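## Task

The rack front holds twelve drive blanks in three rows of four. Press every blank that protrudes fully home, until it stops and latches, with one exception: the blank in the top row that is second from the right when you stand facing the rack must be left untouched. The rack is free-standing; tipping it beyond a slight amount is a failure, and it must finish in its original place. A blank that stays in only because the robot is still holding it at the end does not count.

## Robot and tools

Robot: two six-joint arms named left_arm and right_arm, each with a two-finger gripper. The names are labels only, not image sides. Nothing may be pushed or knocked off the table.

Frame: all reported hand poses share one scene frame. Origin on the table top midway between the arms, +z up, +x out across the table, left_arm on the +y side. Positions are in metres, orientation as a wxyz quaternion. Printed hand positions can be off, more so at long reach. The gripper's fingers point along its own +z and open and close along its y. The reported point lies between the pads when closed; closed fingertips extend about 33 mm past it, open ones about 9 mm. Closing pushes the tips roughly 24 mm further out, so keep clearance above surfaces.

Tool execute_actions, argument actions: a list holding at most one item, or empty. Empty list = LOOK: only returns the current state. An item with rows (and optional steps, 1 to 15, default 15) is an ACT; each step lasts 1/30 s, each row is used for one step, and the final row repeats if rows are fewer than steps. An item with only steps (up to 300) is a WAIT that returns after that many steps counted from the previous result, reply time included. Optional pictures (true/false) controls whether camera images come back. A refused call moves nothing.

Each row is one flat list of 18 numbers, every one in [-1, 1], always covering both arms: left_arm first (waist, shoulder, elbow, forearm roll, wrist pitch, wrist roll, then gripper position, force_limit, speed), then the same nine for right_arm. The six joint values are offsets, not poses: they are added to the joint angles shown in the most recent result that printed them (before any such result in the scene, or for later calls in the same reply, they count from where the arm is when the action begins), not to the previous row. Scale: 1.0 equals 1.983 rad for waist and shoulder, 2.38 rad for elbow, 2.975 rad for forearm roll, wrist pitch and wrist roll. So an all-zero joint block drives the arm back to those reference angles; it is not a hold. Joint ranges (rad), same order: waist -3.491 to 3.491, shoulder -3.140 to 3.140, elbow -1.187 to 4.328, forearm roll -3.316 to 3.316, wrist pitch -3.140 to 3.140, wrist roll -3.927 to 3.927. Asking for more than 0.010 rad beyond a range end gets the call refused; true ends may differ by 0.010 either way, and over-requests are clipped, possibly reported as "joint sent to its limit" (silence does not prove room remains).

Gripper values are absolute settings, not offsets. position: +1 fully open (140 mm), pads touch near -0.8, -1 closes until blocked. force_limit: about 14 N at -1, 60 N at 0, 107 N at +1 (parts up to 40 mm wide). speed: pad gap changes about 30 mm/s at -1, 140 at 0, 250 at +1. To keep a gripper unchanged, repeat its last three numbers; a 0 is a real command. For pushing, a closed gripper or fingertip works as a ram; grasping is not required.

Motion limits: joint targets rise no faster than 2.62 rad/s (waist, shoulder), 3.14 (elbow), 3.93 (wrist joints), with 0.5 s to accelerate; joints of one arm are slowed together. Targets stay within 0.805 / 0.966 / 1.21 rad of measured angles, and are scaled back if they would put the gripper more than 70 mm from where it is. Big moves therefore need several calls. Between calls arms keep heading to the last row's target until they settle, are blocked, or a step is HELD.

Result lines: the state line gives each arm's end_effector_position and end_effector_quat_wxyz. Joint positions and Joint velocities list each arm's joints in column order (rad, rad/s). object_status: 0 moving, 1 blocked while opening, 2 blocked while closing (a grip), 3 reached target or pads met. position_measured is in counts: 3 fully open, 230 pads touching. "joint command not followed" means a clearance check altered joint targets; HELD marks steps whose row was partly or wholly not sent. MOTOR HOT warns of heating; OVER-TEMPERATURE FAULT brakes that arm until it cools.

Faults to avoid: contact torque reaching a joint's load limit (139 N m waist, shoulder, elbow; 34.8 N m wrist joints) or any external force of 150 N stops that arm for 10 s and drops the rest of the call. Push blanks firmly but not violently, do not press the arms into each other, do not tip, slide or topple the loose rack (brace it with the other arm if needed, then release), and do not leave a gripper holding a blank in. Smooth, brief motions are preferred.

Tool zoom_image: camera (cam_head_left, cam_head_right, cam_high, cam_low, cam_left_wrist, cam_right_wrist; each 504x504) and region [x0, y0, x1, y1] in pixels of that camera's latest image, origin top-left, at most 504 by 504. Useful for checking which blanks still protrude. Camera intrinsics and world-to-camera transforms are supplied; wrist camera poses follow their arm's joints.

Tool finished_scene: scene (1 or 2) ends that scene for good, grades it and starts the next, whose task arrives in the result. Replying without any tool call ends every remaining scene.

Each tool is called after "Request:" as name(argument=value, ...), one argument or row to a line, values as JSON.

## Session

Request:
execute_actions(
  actions=[],
)

Scene clock: 0.00 s of 4500.00 s.
left_arm: end_effector_position=(+0.3000, +0.2331, +0.2981) position_measured=3 object_status=3 end_effector_quat_wxyz=(-0.034, +0.822, -0.550, -0.142) | right_arm: end_effector_position=(+0.6656, -0.6776, +0.2140) position_measured=3 object_status=3 end_effector_quat_wxyz=(-0.232, +0.641, -0.607, +0.409)
Joint positions: left_arm=[-0.387 -0.003  0.136 -0.12  -1.98   0.795] | right_arm=[-0.141  0.141 -0.234 -0.169 -0.22   0.485]
Joint velocities: left_arm=[-0.    -0.     0.    -0.    -0.002  0.   ] | right_arm=[-0.     0.    -0.    -0.002  0.     0.   ]
camera_calibration (this result's frames):
cam_left_wrist: T_world_to_cam=[[-0.934113, -0.322645, 0.152751, 0.296552], [-0.14962, 0.742363, 0.653078, -0.324135], [-0.324109, 0.587194, -0.741725, 0.382337], [0, 0, 0, 1]] pos_world=[0.352435, 0.111801, 0.449976]
cam_right_wrist: T_world_to_cam=[[-0.60531, 0.035585, -0.795194, 0.594444], [-0.179164, 0.967274, 0.179667, 0.738271], [0.775565, 0.251225, -0.579125, -0.0332829], [0, 0, 0, 1]] pos_world=[0.517908, -0.726902, 0.320781]

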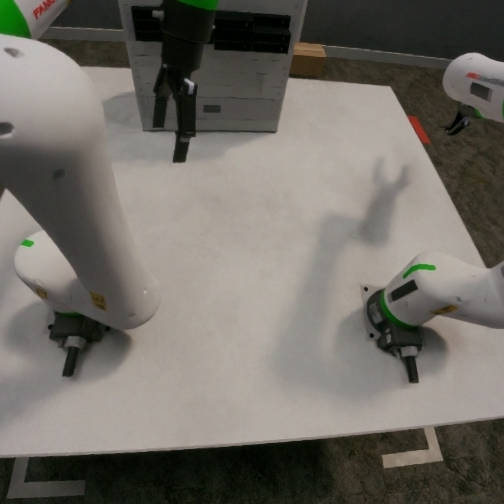

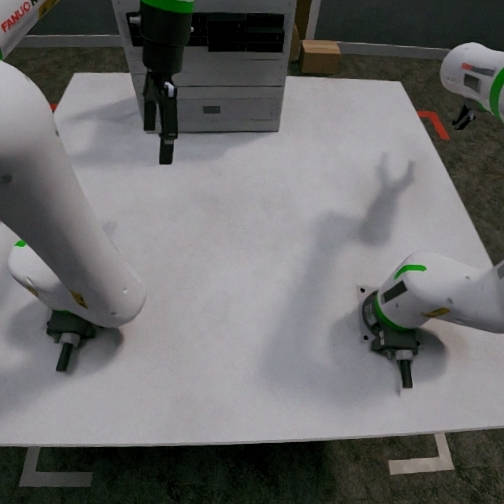

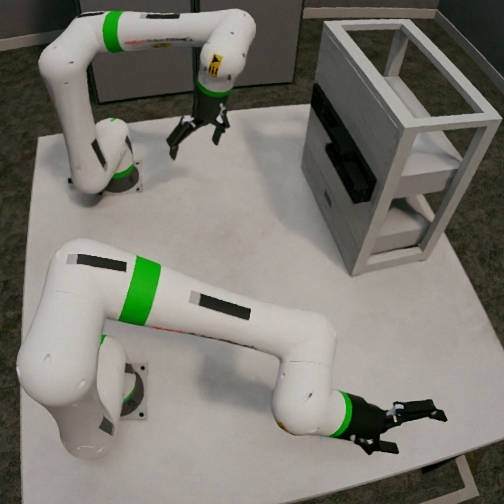

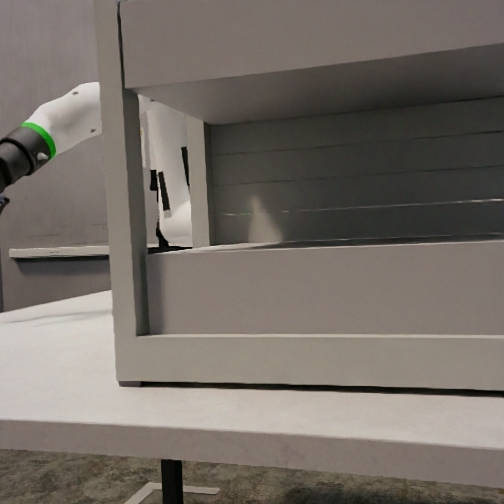

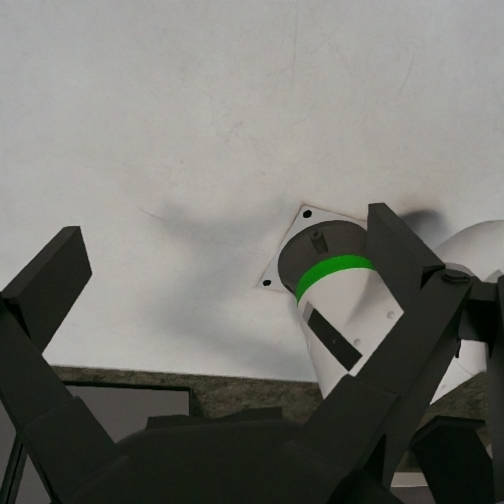

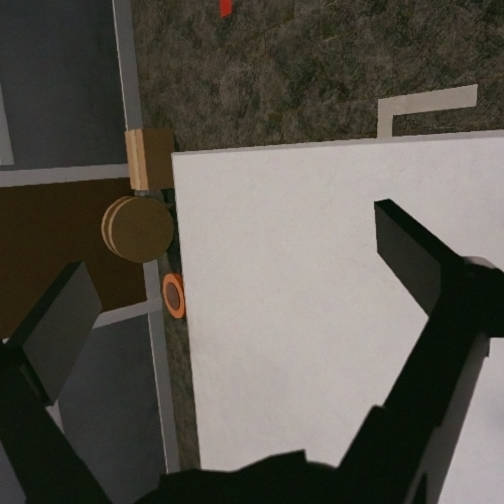

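Request:
execute_actions(
  actions=[
    {"rows":[[0.044,-0.2506,-0.4773,0.0403,0.8336,0.7886,-1,0,0,0,0,0,0,0,0,1,0,0]]},
  ],
  pictures=false,
)

Request:
execute_actions(
  actions=[
    {"steps":75},
  ],
)

Scene clock: 4.57 s of 4500.00 s.
left_arm: end_effector_position=(+0.3362, +0.2143, +0.1782) position_measured=103 object_status=0 end_effector_quat_wxyz=(-0.031, +0.954, -0.295, +0.041) | right_arm: end_effector_position=(+0.6656, -0.6776, +0.2140) position_measured=3 object_status=3 end_effector_quat_wxyz=(-0.232, +0.641, -0.607, +0.409)
Joint positions: left_arm=[-0.351 -0.209 -0.312 -0.07  -1.393  1.382] | right_arm=[-0.141  0.141 -0.234 -0.169 -0.22   0.485]
Joint velocities: left_arm=[ 0.084 -0.486 -1.143  0.117  1.777  1.779] | right_arm=[-0. -0. -0.  0.  0. -0.]
Steps of this call (steps 1 to 90: nothing new was sent; then 1.07 s passed at rest; steps 91 to 105: all 15 steps of this action). Readings (joint positions | what the end effector reports):
91: left_arm=[-0.387 -0.003 0.136 -0.120 -1.980 0.795] | right_arm=[-0.141 0.141 -0.234 -0.169 -0.220 0.485] | left_arm position_measured=3 object_status=0 | right_arm position_measured=3 object_status=3
92: left_arm=[-0.387 -0.004 0.134 -0.120 -1.977 0.798] | right_arm=[-0.141 0.141 -0.234 -0.169 -0.220 0.485] | left_arm position_measured=5 object_status=0 | right_arm position_measured=3 object_status=3
94: left_arm=[-0.385 -0.017 0.109 -0.117 -1.946 0.829] | right_arm=[-0.141 0.141 -0.234 -0.169 -0.220 0.485] | left_arm position_measured=20 object_status=0 | right_arm position_measured=3 object_status=3
98: left_arm=[-0.373 -0.085 -0.024 -0.100 -1.779 0.996] | right_arm=[-0.141 0.141 -0.234 -0.169 -0.220 0.485] | left_arm position_measured=50 object_status=0 | right_arm position_measured=3 object_status=3
105: the state above

Scene clock: 7.07 s of 4500.00 s.
left_arm: end_effector_position=(+0.4983, +0.1485, +0.3388) position_measured=233 object_status=3 end_effector_quat_wxyz=(+0.579, +0.580, +0.405, +0.406) | right_arm: end_effector_position=(+0.6656, -0.6776, +0.2140) position_measured=3 object_status=3 end_effector_quat_wxyz=(-0.232, +0.641, -0.607, +0.409)
Joint positions: left_arm=[-0.3   -0.5   -1.    -0.     0.499  3.141] | right_arm=[-0.141  0.141 -0.234 -0.169 -0.22   0.485]
Joint velocities: left_arm=[ 0.001 -0.     0.002  0.    -0.001  0.   ] | right_arm=[ 0.001  0.    -0.     0.    -0.    -0.   ]
Steps of this call (steps 1 to 60: the robot went on to your last target; steps 61 to 75: nothing new was sent). Readings (joint positions | what the end effector reports):
1: left_arm=[-0.348 -0.225 -0.350 -0.066 -1.332 1.444] | right_arm=[-0.141 0.141 -0.234 -0.169 -0.220 0.485] | left_arm position_measured=111 object_status=0 | right_arm position_measured=3 object_status=3
2: left_arm=[-0.345 -0.241 -0.388 -0.063 -1.267 1.508] | right_arm=[-0.141 0.141 -0.234 -0.169 -0.220 0.485] | left_arm position_measured=119 object_status=0 | right_arm position_measured=3 object_status=3
4: left_arm=[-0.340 -0.273 -0.462 -0.055 -1.132 1.643] | right_arm=[-0.141 0.141 -0.234 -0.169 -0.220 0.485] | left_arm position_measured=134 object_status=0 | right_arm position_measured=3 object_status=3
8: left_arm=[-0.330 -0.326 -0.589 -0.042 -0.853 1.922] | right_arm=[-0.141 0.141 -0.234 -0.169 -0.220 0.485] | left_arm position_measured=164 object_status=0 | right_arm position_measured=3 object_status=3
75: the state above
All arms were judged still, so your last target was given up. Only a new action makes them travel on or press farther. Fingers that are still opening or closing keep moving.
camera_calibration (this result's frames):
cam_left_wrist: T_world_to_cam=[[-0.0585196, -0.0682704, 0.995949, -0.311517], [-0.717647, -0.690631, -0.0895086, 0.489163], [0.693944, -0.719978, -0.00857857, -0.0350766], [0, 0, 0, 1]] pos_world=[0.357158, 0.29131, 0.353738]
cam_right_wrist: T_world_to_cam=[[-0.60531, 0.0355854, -0.795194, 0.594445], [-0.179164, 0.967274, 0.179668, 0.73827], [0.775565, 0.251225, -0.579125, -0.0332829], [0, 0, 0, 1]] pos_world=[0.517908, -0.726902, 0.320781]

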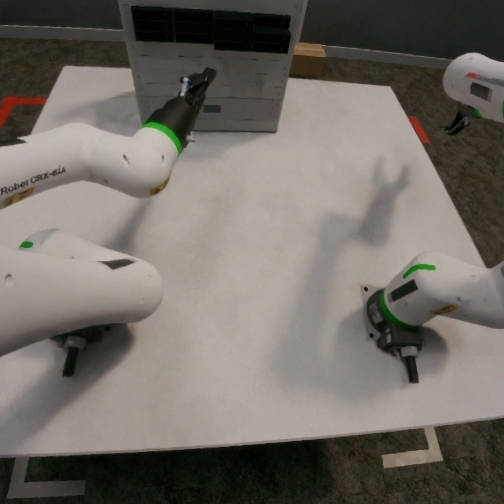

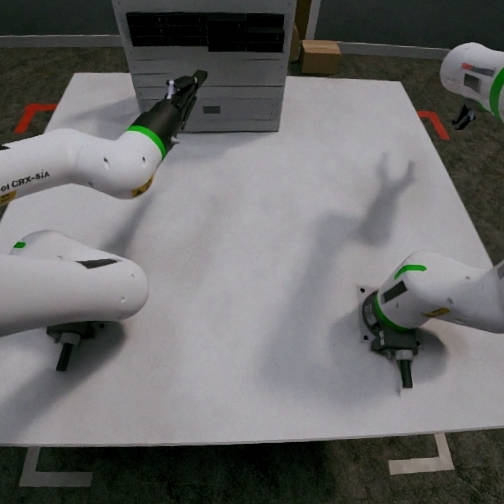

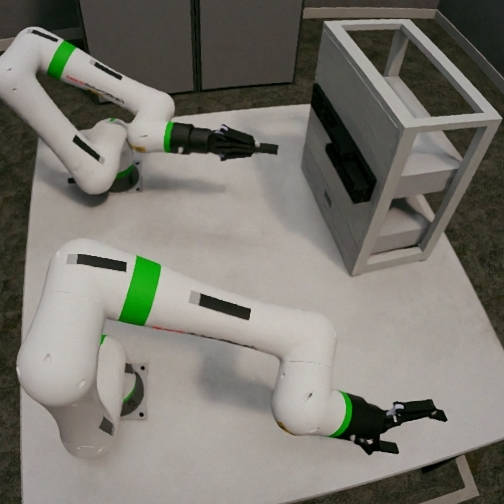

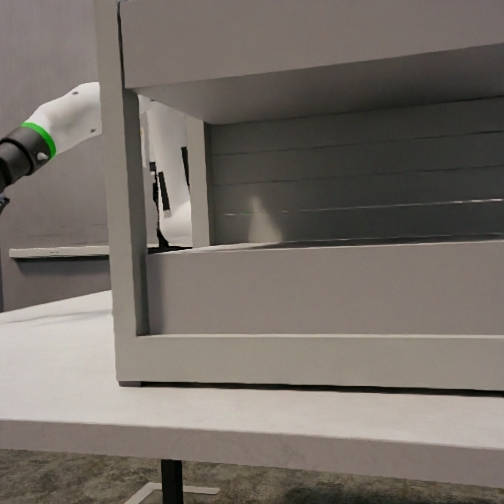

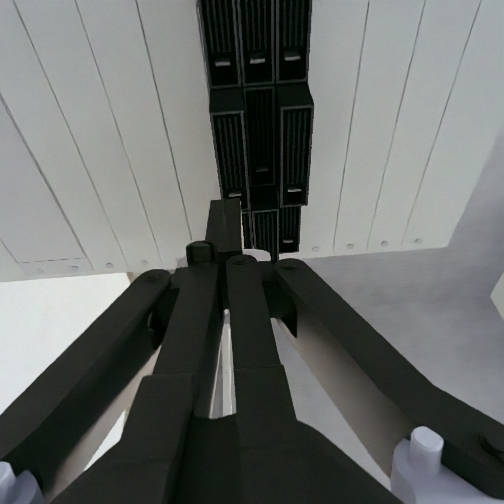

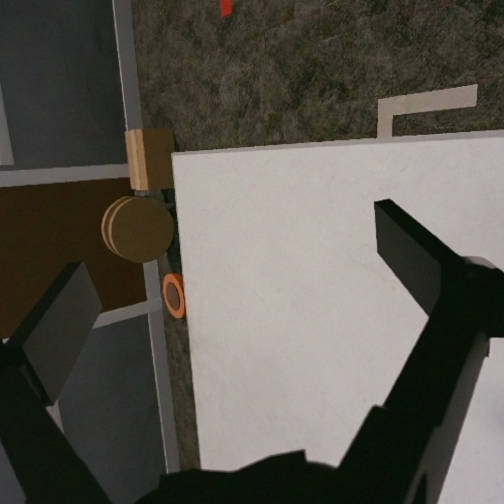

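Request:
zoom_image(
  camera="cam_head_left",
  region=[120,0,310,70],
)

Request:
zoom_image(
  camera="cam_left_wrist",
  region=[180,70,340,270],
)

Region (120, 0, 310, 70) of cam_head_left's 504x504 image, scaled by 2.653, with more detail than that image has; it fills the top 186 rows of this view, and the rest is white.

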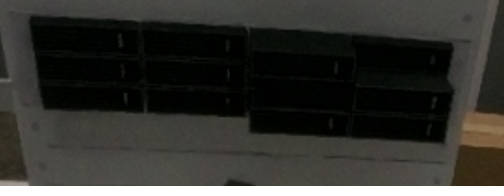

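Region (180, 70, 340, 270) of cam_left_wrist's 504x504 image, scaled by 2.520, with more detail than that image has; it fills the left 403 columns of this view, and the rest is white.

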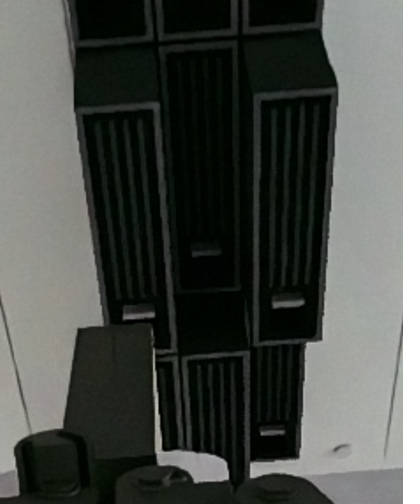

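Request:
execute_actions(
  actions=[
    {"rows":[[-0.0066,0.2185,0.1349,0,0.038,0,-1,0,0,0,0,0,0,0,0,1,0,0]]},
  ],
  pictures=false,
)

Request:
execute_actions(
  actions=[
    {"steps":15},
  ],
)

Scene clock: 16.43 s of 4500.00 s.
left_arm: end_effector_position=(+0.6090, +0.1004, +0.3505) position_measured=233 object_status=3 end_effector_quat_wxyz=(+0.581, +0.582, +0.402, +0.403) | right_arm: end_effector_position=(+0.6656, -0.6776, +0.2140) position_measured=3 object_status=3 end_effector_quat_wxyz=(-0.232, +0.641, -0.607, +0.409)
Joint positions: left_arm=[-0.311 -0.13  -0.725 -0.     0.596  3.141] | right_arm=[-0.141  0.141 -0.234 -0.169 -0.22   0.485]
Joint velocities: left_arm=[-0.022  0.774  0.568  0.001  0.199 -0.   ] | right_arm=[-0.     0.    -0.     0.     0.001 -0.   ]
Steps of this call (steps 1 to 90: nothing new was sent; then 5.87 s passed at rest; steps 91 to 105: all 15 steps of this action). Readings (joint positions | what the end effector reports):
91: left_arm=[-0.300 -0.500 -1.000 -0.000 0.499 3.141] | right_arm=[-0.141 0.141 -0.234 -0.169 -0.220 0.485] | left_arm position_measured=233 object_status=3 | right_arm position_measured=3 object_status=3
92: left_arm=[-0.300 -0.498 -0.998 -0.000 0.500 3.141] | right_arm=[-0.141 0.141 -0.234 -0.169 -0.220 0.485] | left_arm position_measured=233 object_status=3 | right_arm position_measured=3 object_status=3
94: left_arm=[-0.300 -0.477 -0.983 -0.000 0.506 3.141] | right_arm=[-0.141 0.141 -0.234 -0.169 -0.220 0.485] | left_arm position_measured=233 object_status=3 | right_arm position_measured=3 object_status=3
98: left_arm=[-0.304 -0.367 -0.900 -0.000 0.534 3.141] | right_arm=[-0.141 0.141 -0.234 -0.169 -0.220 0.485] | left_arm position_measured=233 object_status=3 | right_arm position_measured=3 object_status=3
105: the state above

Scene clock: 16.93 s of 4500.00 s.
left_arm: end_effector_position=(+0.6286, +0.0915, +0.3474) position_measured=233 object_status=3 end_effector_quat_wxyz=(+0.582, +0.582, +0.401, +0.402) | right_arm: end_effector_position=(+0.6656, -0.6776, +0.2140) position_measured=3 object_status=3 end_effector_quat_wxyz=(-0.232, +0.641, -0.607, +0.409)
Joint positions: left_arm=[-0.313 -0.067 -0.678 -0.     0.613  3.141] | right_arm=[-0.141  0.141 -0.234 -0.169 -0.22   0.485]
Joint velocities: left_arm=[-0.     0.001 -0.    -0.     0.    -0.   ] | right_arm=[ 0.001  0.     0.     0.     0.    -0.   ]
Steps of this call (steps 1 to 15: the robot went on to your last target). Readings (joint positions | what the end effector reports):
1: left_arm=[-0.312 -0.106 -0.708 -0.000 0.602 3.141] | right_arm=[-0.141 0.141 -0.234 -0.169 -0.220 0.485] | left_arm position_measured=233 object_status=3 | right_arm position_measured=3 object_status=3
2: left_arm=[-0.312 -0.088 -0.695 -0.000 0.607 3.141] | right_arm=[-0.141 0.141 -0.234 -0.169 -0.220 0.485] | left_arm position_measured=233 object_status=3 | right_arm position_measured=3 object_status=3
4: left_arm=[-0.313 -0.069 -0.680 -0.000 0.612 3.141] | right_arm=[-0.141 0.141 -0.234 -0.169 -0.220 0.485] | left_arm position_measured=233 object_status=3 | right_arm position_measured=3 object_status=3
8: left_arm=[-0.313 -0.067 -0.679 -0.000 0.613 3.141] | right_arm=[-0.141 0.141 -0.234 -0.169 -0.220 0.485] | left_arm position_measured=233 object_status=3 | right_arm position_measured=3 object_status=3
15: the state above
camera_calibration (this result's frames):
cam_left_wrist: T_world_to_cam=[[-0.0601521, -0.0672144, 0.995924, -0.315396], [-0.726586, -0.681174, -0.0898567, 0.549007], [0.684437, -0.729029, -0.00786304, -0.159972], [0, 0, 0, 1]] pos_world=[0.48942, 0.236146, 0.362184]
cam_right_wrist: T_world_to_cam=[[-0.60531, 0.0355852, -0.795194, 0.594445], [-0.179164, 0.967274, 0.179667, 0.738271], [0.775565, 0.251225, -0.579125, -0.033283], [0, 0, 0, 1]] pos_world=[0.517908, -0.726902, 0.320781]

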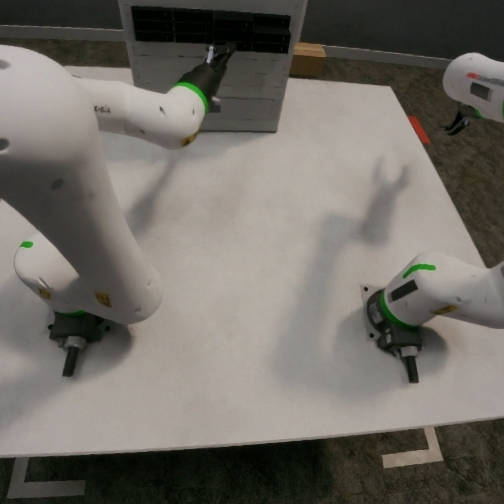

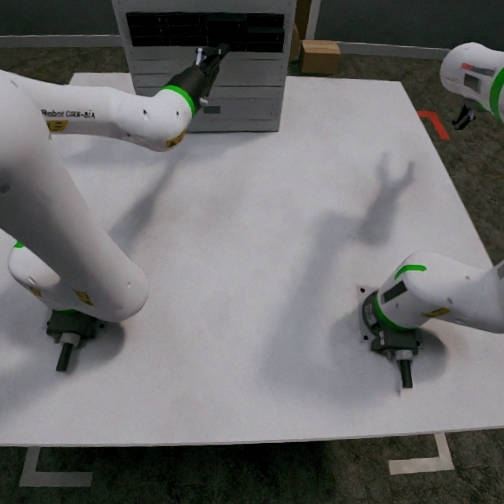

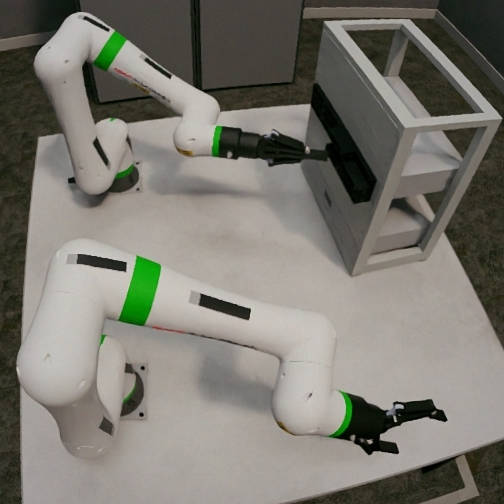

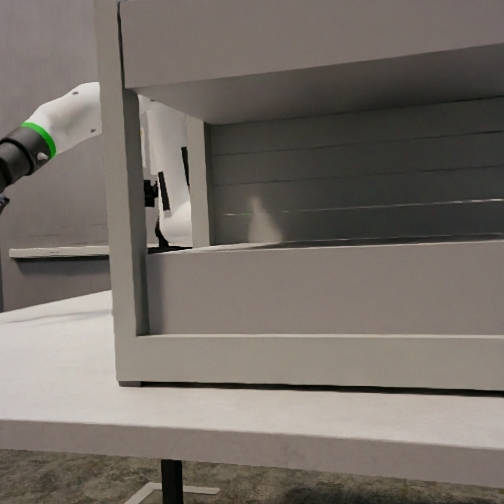

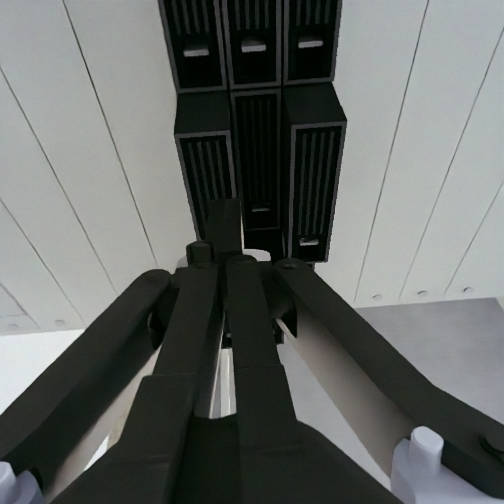

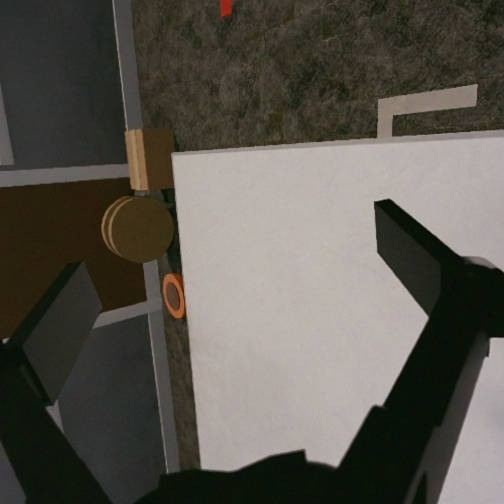

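Request:
execute_actions(
  actions=[
    {"rows":[[0,0.0054,-0.003,0,0.0057,0,-1,0,0,0,0,0,0,0,0,1,0,0]],"steps":7},
  ],
  pictures=false,
)

Request:
execute_actions(
  actions=[
    {"rows":[[0.0067,0.0302,0.0252,0,0,0,-1,0,0,0,0,0,0,0,0,1,0,0]]},
  ],
)

Request:
zoom_image(
  camera="cam_left_wrist",
  region=[160,70,380,270],
)

Scene clock: 22.47 s of 4500.00 s.
left_arm: end_effector_position=(+0.6286, +0.0915, +0.3412) position_measured=233 object_status=3 end_effector_quat_wxyz=(+0.582, +0.582, +0.401, +0.402) | right_arm: end_effector_position=(+0.6656, -0.6776, +0.2140) position_measured=3 object_status=3 end_effector_quat_wxyz=(-0.232, +0.641, -0.607, +0.409)
Joint positions: left_arm=[-0.313 -0.056 -0.685 -0.     0.629  3.141] | right_arm=[-0.141  0.141 -0.234 -0.169 -0.22   0.485]
Joint velocities: left_arm=[-0.001  0.001 -0.002 -0.002  0.005 -0.   ] | right_arm=[ 0.001  0.     0.     0.001 -0.    -0.   ]
Steps of this call (steps 1 to 15: the robot went on to your last target; steps 16 to 90: nothing new was sent; then 2.30 s passed at rest; steps 91 to 97: all 7 steps of this action). Readings (joint positions | what the end effector reports):
91: left_arm=[-0.313 -0.067 -0.678 -0.000 0.613 3.141] | right_arm=[-0.141 0.141 -0.234 -0.169 -0.220 0.485] | left_arm position_measured=233 object_status=3 | right_arm position_measured=3 object_status=3
92: left_arm=[-0.313 -0.065 -0.679 -0.000 0.616 3.141] | right_arm=[-0.141 0.141 -0.234 -0.169 -0.220 0.485] | left_arm position_measured=233 object_status=3 | right_arm position_measured=3 object_status=3
94: left_arm=[-0.313 -0.057 -0.684 0.000 0.627 3.141] | right_arm=[-0.141 0.141 -0.234 -0.169 -0.220 0.485] | left_arm position_measured=233 object_status=3 | right_arm position_measured=3 object_status=3
97: the state above

Scene clock: 22.97 s of 4500.00 s.
left_arm: end_effector_position=(+0.6565, +0.0910, +0.3420) position_measured=233 object_status=3 end_effector_quat_wxyz=(+0.579, +0.579, +0.405, +0.406) | right_arm: end_effector_position=(+0.6656, -0.6776, +0.2140) position_measured=3 object_status=3 end_effector_quat_wxyz=(-0.232, +0.641, -0.607, +0.409)
Joint positions: left_arm=[-0.3    0.004 -0.626 -0.     0.629  3.141] | right_arm=[-0.141  0.141 -0.234 -0.169 -0.22   0.485]
Joint velocities: left_arm=[-0.002  0.    -0.001  0.    -0.     0.   ] | right_arm=[ 0.    -0.    -0.     0.001  0.     0.   ]
Steps of this call (steps 1 to 15: all 15 steps of this action). Readings (joint positions | what the end effector reports):
1: left_arm=[-0.313 -0.056 -0.686 -0.000 0.629 3.141] | right_arm=[-0.141 0.141 -0.234 -0.169 -0.220 0.485] | left_arm position_measured=233 object_status=3 | right_arm position_measured=3 object_status=3
2: left_arm=[-0.312 -0.054 -0.684 -0.000 0.629 3.141] | right_arm=[-0.141 0.141 -0.234 -0.169 -0.220 0.485] | left_arm position_measured=233 object_status=3 | right_arm position_measured=3 object_status=3
4: left_arm=[-0.307 -0.033 -0.662 -0.000 0.629 3.141] | right_arm=[-0.141 0.141 -0.234 -0.169 -0.220 0.485] | left_arm position_measured=233 object_status=3 | right_arm position_measured=3 object_status=3
8: left_arm=[-0.300 0.004 -0.626 -0.000 0.629 3.141] | right_arm=[-0.141 0.141 -0.234 -0.169 -0.220 0.485] | left_arm position_measured=233 object_status=3 | right_arm position_measured=3 object_status=3
15: the state above
camera_calibration (this result's frames):
cam_left_wrist: T_world_to_cam=[[-0.0586632, -0.068157, 0.995948, -0.309251], [-0.717478, -0.690803, -0.0895354, 0.563194], [0.694107, -0.719823, -0.0083764, -0.186408], [0, 0, 0, 1]] pos_world=[0.515325, 0.233797, 0.356862]
cam_right_wrist: T_world_to_cam=[[-0.60531, 0.0355853, -0.795194, 0.594445], [-0.179164, 0.967274, 0.179668, 0.73827], [0.775564, 0.251225, -0.579125, -0.0332828], [0, 0, 0, 1]] pos_world=[0.517908, -0.726902, 0.320781]

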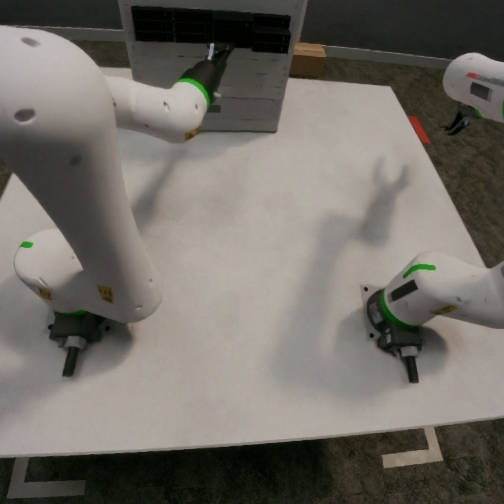

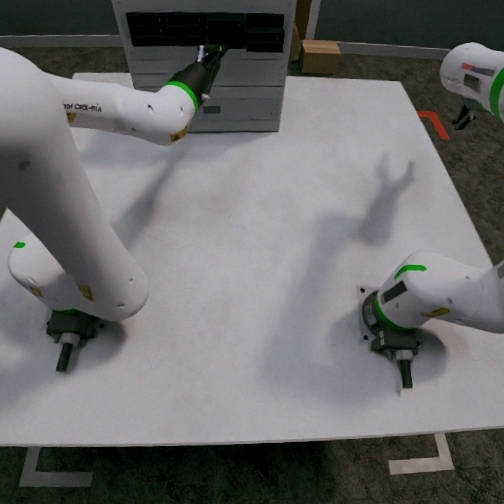

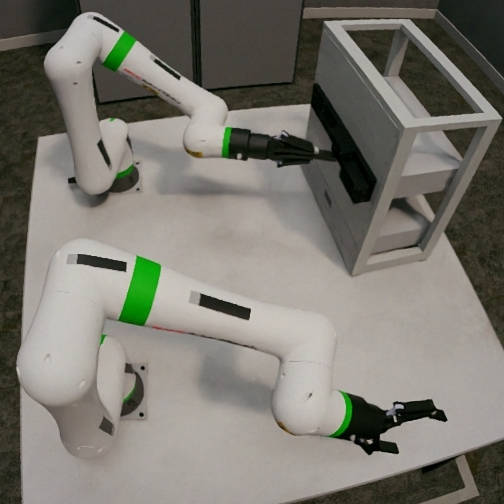

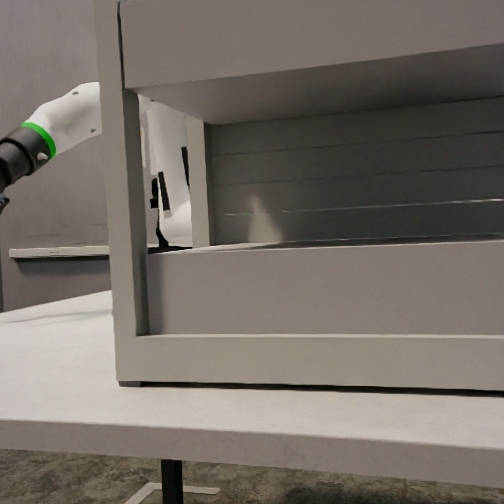

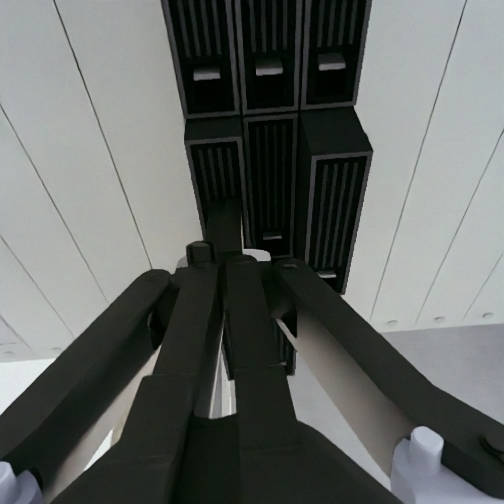

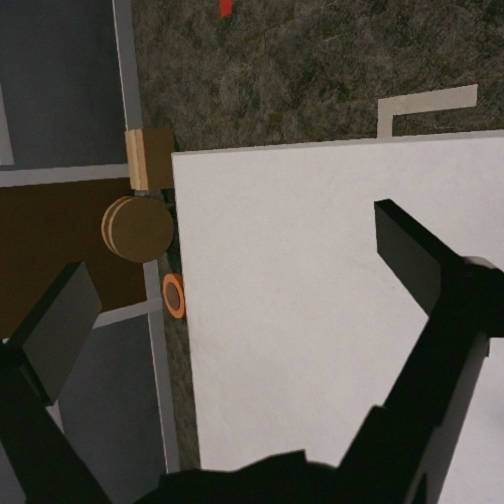

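Region (160, 70, 380, 270) of cam_left_wrist's 504x504 image, scaled by 2.291, with more detail than that image has; it fills the top 458 rows of this view, and the rest is white.

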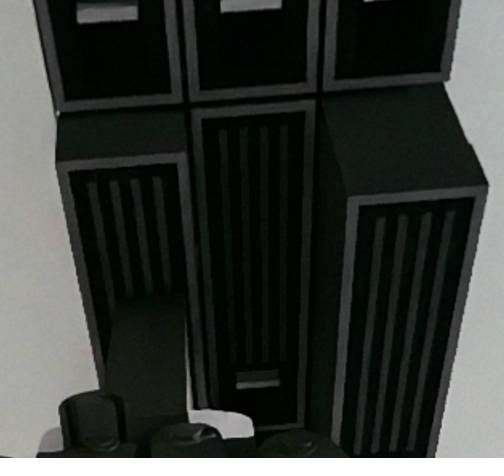

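About 15 mm left.

Request:
execute_actions(
  actions=[
    {"rows":[[0.0034,0.0151,0.0126,0,0,0,-1,0,0,0,0,0,0,0,0,1,0,0]]},
  ],
)

Request:
zoom_image(
  camera="cam_left_wrist",
  region=[160,70,380,270],
)

Scene clock: 27.13 s of 4500.00 s.
left_arm: end_effector_position=(+0.6705, +0.0911, +0.3418) position_measured=233 object_status=3 end_effector_quat_wxyz=(+0.578, +0.578, +0.407, +0.408) | right_arm: end_effector_position=(+0.6656, -0.6776, +0.2140) position_measured=3 object_status=3 end_effector_quat_wxyz=(-0.232, +0.641, -0.607, +0.409)
Joint positions: left_arm=[-0.293  0.034 -0.596 -0.     0.629  3.141] | right_arm=[-0.141  0.141 -0.234 -0.169 -0.22   0.485]
Joint velocities: left_arm=[ 0.002  0.     0.002 -0.001  0.001 -0.   ] | right_arm=[ 0. -0. -0. -0.  0.  0.]
Steps of this call (steps 1 to 15: the robot went on to your last target; steps 16 to 90: nothing new was sent; then 0.67 s passed at rest; steps 91 to 105: all 15 steps of this action). Readings (joint positions | what the end effector reports):
91: left_arm=[-0.300 0.004 -0.625 -0.000 0.629 3.141] | right_arm=[-0.141 0.141 -0.234 -0.169 -0.220 0.485] | left_arm position_measured=233 object_status=3 | right_arm position_measured=3 object_status=3
92: left_arm=[-0.299 0.006 -0.623 -0.000 0.629 3.141] | right_arm=[-0.141 0.141 -0.234 -0.169 -0.220 0.485] | left_arm position_measured=233 object_status=3 | right_arm position_measured=3 object_status=3
94: left_arm=[-0.295 0.023 -0.606 -0.000 0.629 3.141] | right_arm=[-0.141 0.141 -0.234 -0.169 -0.220 0.485] | left_arm position_measured=233 object_status=3 | right_arm position_measured=3 object_status=3
98: left_arm=[-0.293 0.034 -0.596 -0.000 0.629 3.141] | right_arm=[-0.141 0.141 -0.234 -0.169 -0.220 0.485] | left_arm position_measured=233 object_status=3 | right_arm position_measured=3 object_status=3
105: the state above
camera_calibration (this result's frames):
cam_left_wrist: T_world_to_cam=[[-0.0581191, -0.068531, 0.995955, -0.308528], [-0.712804, -0.695634, -0.0894619, 0.570538], [0.698951, -0.71512, -0.00841955, -0.199758], [0, 0, 0, 1]] pos_world=[0.528371, 0.232891, 0.356639]
cam_right_wrist: T_world_to_cam=[[-0.60531, 0.035585, -0.795194, 0.594444], [-0.179164, 0.967274, 0.179668, 0.738271], [0.775564, 0.251225, -0.579125, -0.0332827], [0, 0, 0, 1]] pos_world=[0.517908, -0.726902, 0.320781]

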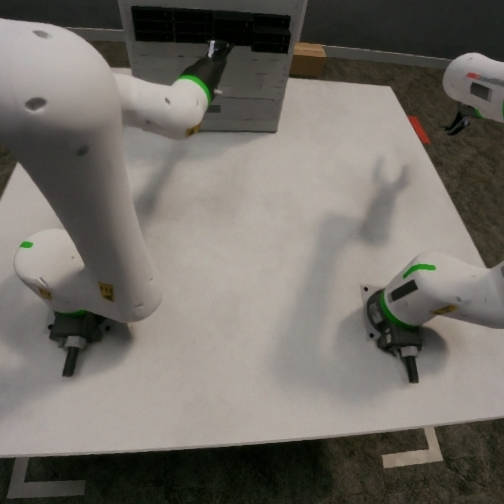

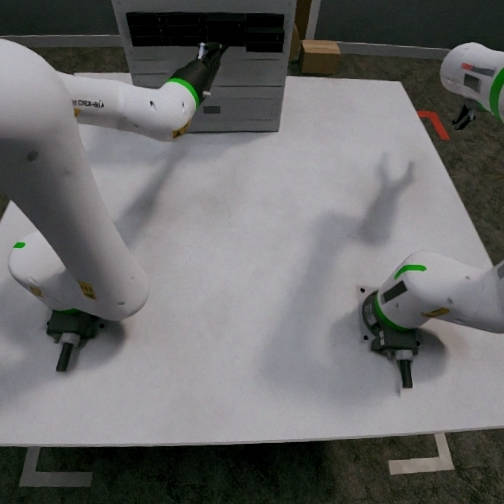

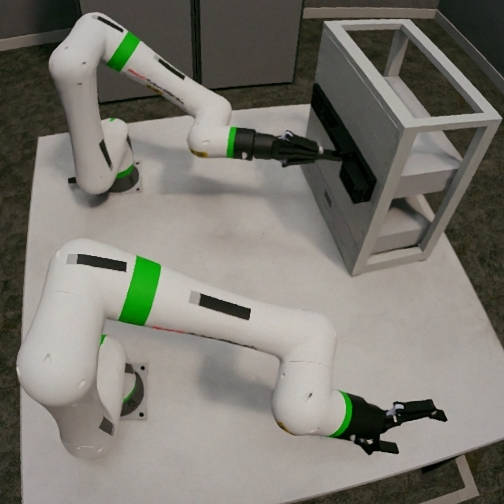

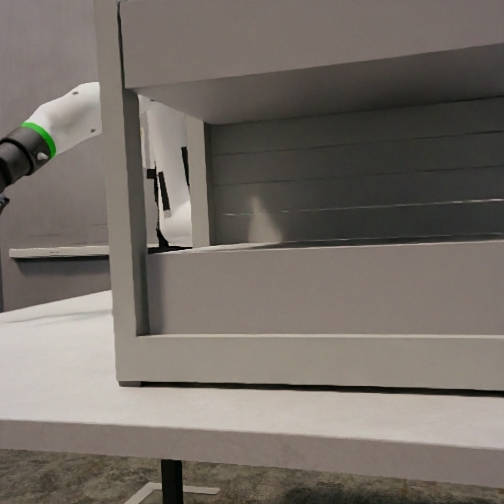

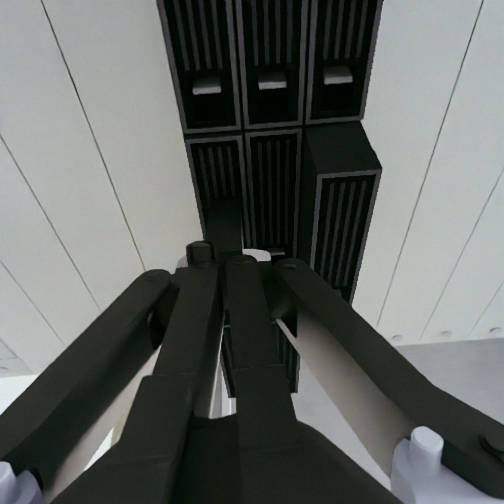

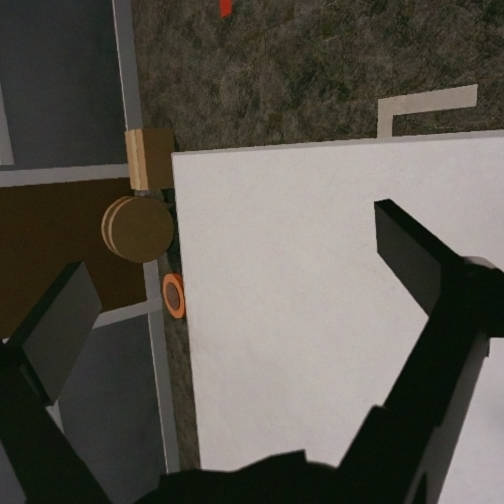

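Region (160, 70, 380, 270) of cam_left_wrist's 504x504 image, scaled by 2.291, with more detail than that image has; it fills the top 458 rows of this view, and the rest is white.

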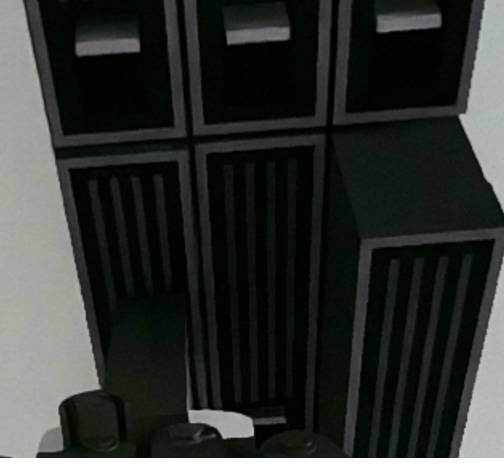

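Request:
execute_actions(
  actions=[
    {"rows":[[0.0007,0.0033,0.0027,0,0,0,-1,0,0,0,0,0,0,0,0,1,0,0]],"steps":9},
  ],
  pictures=false,
)

Request:
execute_actions(
  actions=[
    {"rows":[[-0.0108,-0.0486,-0.0405,0,0,0,-1,0,0,0,0,0,0,0,0,1,0,0]],"steps":12},
  ],
  pictures=false,
)

Request:
execute_actions(
  actions=[
    {"rows":[[-0.07,0.077,0.0705,0,-0.0047,0,-1,0,0,0,0,0,0,0,0,1,0,0]]},
  ],
  pictures=false,
)

Request:
execute_actions(
  actions=[
    {"rows":[[0.009,0.03,0.025,0,0,0,-1,0,0,0,0,0,0,0,0,1,0,0]]},
  ],
)

Scene clock: 37.73 s of 4500.00 s.
left_arm: end_effector_position=(+0.6734, +0.0910, +0.3417) position_measured=233 object_status=3 end_effector_quat_wxyz=(+0.577, +0.578, +0.407, +0.408) | right_arm: end_effector_position=(+0.6656, -0.6776, +0.2140) position_measured=3 object_status=3 end_effector_quat_wxyz=(-0.232, +0.641, -0.607, +0.409)
Joint positions: left_arm=[-0.292  0.04  -0.589 -0.     0.629  3.141] | right_arm=[-0.141  0.141 -0.234 -0.169 -0.22   0.485]
Joint velocities: left_arm=[ 0.     0.001  0.001 -0.001 -0.     0.   ] | right_arm=[-0.    -0.     0.     0.001 -0.001  0.   ]
Steps of this call (steps 1 to 15: the robot went on to your last target; steps 16 to 90: nothing new was sent; then 7.30 s passed at rest; steps 91 to 99: all 9 steps of this action). Readings (joint positions | what the end effector reports):
91: left_arm=[-0.293 0.034 -0.596 -0.000 0.629 3.141] | right_arm=[-0.141 0.141 -0.234 -0.169 -0.220 0.485] | left_arm position_measured=233 object_status=3 | right_arm position_measured=3 object_status=3
92: left_arm=[-0.293 0.035 -0.594 -0.000 0.629 3.141] | right_arm=[-0.141 0.141 -0.234 -0.169 -0.220 0.485] | left_arm position_measured=233 object_status=3 | right_arm position_measured=3 object_status=3
94: left_arm=[-0.292 0.039 -0.590 -0.000 0.629 3.141] | right_arm=[-0.141 0.141 -0.234 -0.169 -0.220 0.485] | left_arm position_measured=233 object_status=3 | right_arm position_measured=3 object_status=3
98: left_arm=[-0.292 0.040 -0.589 -0.000 0.629 3.141] | right_arm=[-0.141 0.141 -0.234 -0.169 -0.220 0.485] | left_arm position_measured=233 object_status=3 | right_arm position_measured=3 object_status=3
99: the state above

Scene clock: 38.13 s of 4500.00 s.
left_arm: end_effector_position=(+0.6286, +0.0915, +0.3414) position_measured=233 object_status=3 end_effector_quat_wxyz=(+0.582, +0.582, +0.401, +0.402) | right_arm: end_effector_position=(+0.6656, -0.6776, +0.2140) position_measured=3 object_status=3 end_effector_quat_wxyz=(-0.232, +0.641, -0.607, +0.409)
Joint positions: left_arm=[-0.313 -0.056 -0.685 -0.     0.629  3.141] | right_arm=[-0.141  0.141 -0.234 -0.169 -0.22   0.485]
Joint velocities: left_arm=[-0.001 -0.    -0.001  0.     0.002  0.   ] | right_arm=[ 0.001 -0.    -0.    -0.001  0.001  0.   ]
Steps of this call (steps 1 to 12: all 12 steps of this action). Readings (joint positions | what the end effector reports):
1: left_arm=[-0.292 0.040 -0.589 -0.000 0.629 3.141] | right_arm=[-0.141 0.141 -0.234 -0.169 -0.220 0.485] | left_arm position_measured=233 object_status=3 | right_arm position_measured=3 object_status=3
2: left_arm=[-0.292 0.039 -0.590 -0.000 0.629 3.141] | right_arm=[-0.141 0.141 -0.234 -0.169 -0.220 0.485] | left_arm position_measured=233 object_status=3 | right_arm position_measured=3 object_status=3
4: left_arm=[-0.296 0.020 -0.610 0.000 0.629 3.141] | right_arm=[-0.141 0.141 -0.234 -0.169 -0.220 0.485] | left_arm position_measured=233 object_status=3 | right_arm position_measured=3 object_status=3
8: left_arm=[-0.311 -0.049 -0.678 -0.000 0.629 3.141] | right_arm=[-0.141 0.141 -0.234 -0.169 -0.220 0.485] | left_arm position_measured=233 object_status=3 | right_arm position_measured=3 object_status=3
12: the state above

Scene clock: 38.63 s of 4500.00 s.
left_arm: end_effector_position=(+0.6308, -0.0185, +0.3458) position_measured=233 object_status=3 end_effector_quat_wxyz=(+0.609, +0.608, +0.360, +0.361) | right_arm: end_effector_position=(+0.6656, -0.6776, +0.2140) position_measured=3 object_status=3 end_effector_quat_wxyz=(-0.232, +0.641, -0.607, +0.409)
Joint positions: left_arm=[-0.452  0.096 -0.518 -0.     0.615  3.141] | right_arm=[-0.141  0.141 -0.234 -0.169 -0.22   0.485]
Joint velocities: left_arm=[-0.002  0.001  0.001 -0.001 -0.    -0.   ] | right_arm=[ 0. -0. -0.  0.  0. -0.]
Steps of this call (steps 1 to 15: all 15 steps of this action). Readings (joint positions | what the end effector reports):
1: left_arm=[-0.313 -0.056 -0.685 -0.000 0.629 3.141] | right_arm=[-0.141 0.141 -0.234 -0.169 -0.220 0.485] | left_arm position_measured=233 object_status=3 | right_arm position_measured=3 object_status=3
2: left_arm=[-0.315 -0.054 -0.683 -0.000 0.629 3.141] | right_arm=[-0.141 0.141 -0.234 -0.169 -0.220 0.485] | left_arm position_measured=233 object_status=3 | right_arm position_measured=3 object_status=3
4: left_arm=[-0.334 -0.034 -0.660 -0.000 0.627 3.141] | right_arm=[-0.141 0.141 -0.234 -0.169 -0.220 0.485] | left_arm position_measured=233 object_status=3 | right_arm position_measured=3 object_status=3
8: left_arm=[-0.409 0.050 -0.569 -0.000 0.619 3.141] | right_arm=[-0.141 0.141 -0.234 -0.169 -0.220 0.485] | left_arm position_measured=233 object_status=3 | right_arm position_measured=3 object_status=3
15: the state above

Scene clock: 39.13 s of 4500.00 s.
left_arm: end_effector_position=(+0.6606, -0.0191, +0.3428) position_measured=233 object_status=3 end_effector_quat_wxyz=(+0.605, +0.605, +0.365, +0.366) | right_arm: end_effector_position=(+0.6656, -0.6776, +0.2140) position_measured=3 object_status=3 end_effector_quat_wxyz=(-0.232, +0.641, -0.607, +0.409)
Joint positions: left_arm=[-0.434  0.156 -0.458 -0.     0.615  3.141] | right_arm=[-0.141  0.141 -0.234 -0.169 -0.22   0.485]
Joint velocities: left_arm=[ 0.     0.001  0.001  0.001 -0.001  0.   ] | right_arm=[ 0.001 -0.     0.    -0.001  0.    -0.   ]
Steps of this call (steps 1 to 15: all 15 steps of this action). Readings (joint positions | what the end effector reports):
1: left_arm=[-0.452 0.096 -0.518 -0.000 0.615 3.141] | right_arm=[-0.141 0.141 -0.234 -0.169 -0.220 0.485] | left_arm position_measured=233 object_status=3 | right_arm position_measured=3 object_status=3
2: left_arm=[-0.451 0.099 -0.515 -0.000 0.615 3.141] | right_arm=[-0.141 0.141 -0.234 -0.169 -0.220 0.485] | left_arm position_measured=233 object_status=3 | right_arm position_measured=3 object_status=3
4: left_arm=[-0.444 0.119 -0.495 -0.000 0.615 3.141] | right_arm=[-0.141 0.141 -0.234 -0.169 -0.220 0.485] | left_arm position_measured=233 object_status=3 | right_arm position_measured=3 object_status=3
8: left_arm=[-0.434 0.156 -0.459 -0.000 0.615 3.141] | right_arm=[-0.141 0.141 -0.234 -0.169 -0.220 0.485] | left_arm position_measured=233 object_status=3 | right_arm position_measured=3 object_status=3
15: the state above
camera_calibration (this result's frames):
cam_left_wrist: T_world_to_cam=[[-0.0683691, -0.059216, 0.995901, -0.310685], [-0.803391, -0.588588, -0.0901504, 0.549035], [0.591513, -0.806262, -0.00733243, -0.202759], [0, 0, 0, 1]] pos_world=[0.539783, 0.141281, 0.357421]
cam_right_wrist: T_world_to_cam=[[-0.60531, 0.0355854, -0.795194, 0.594445], [-0.179164, 0.967274, 0.179668, 0.73827], [0.775564, 0.251225, -0.579125, -0.0332827], [0, 0, 0, 1]] pos_world=[0.517908, -0.726902, 0.32078]

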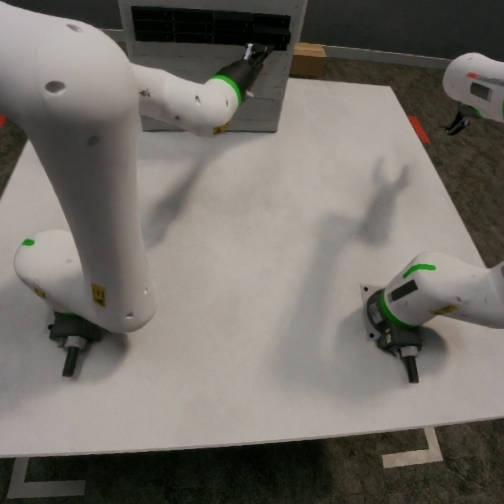

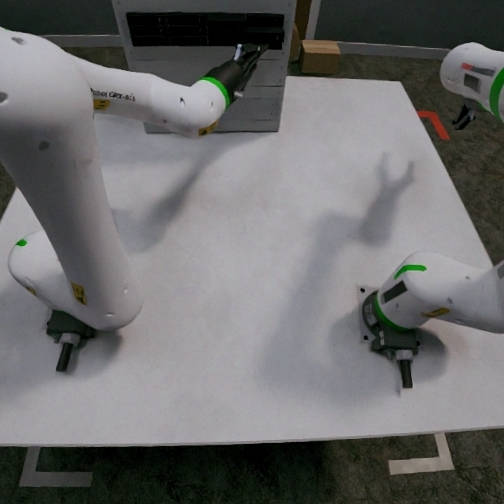

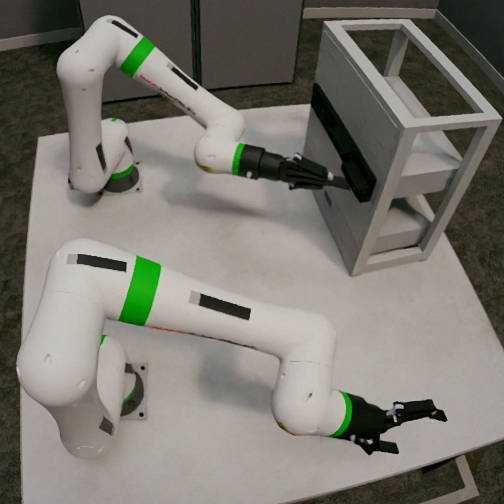

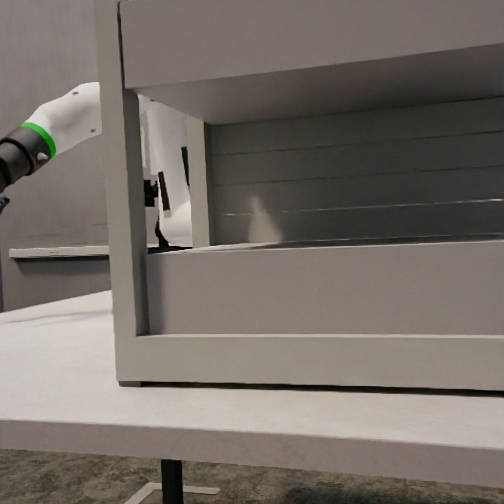

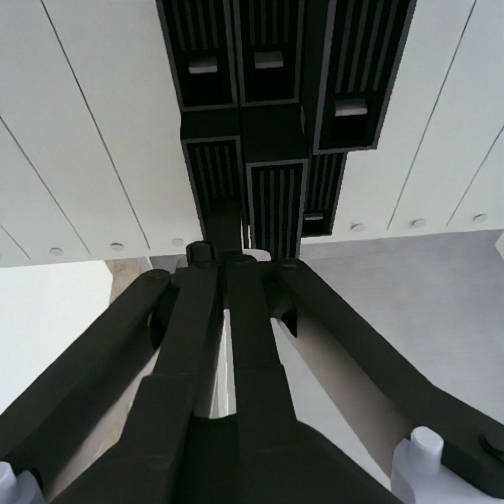

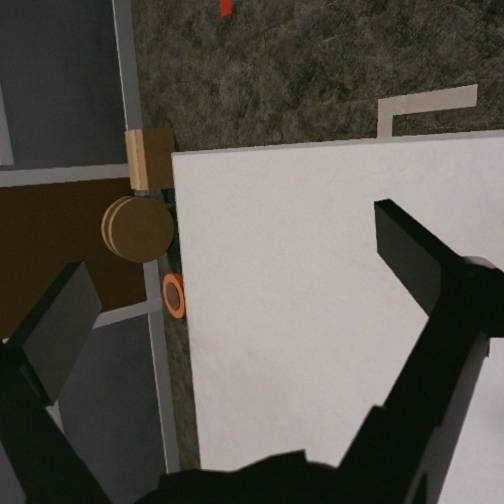

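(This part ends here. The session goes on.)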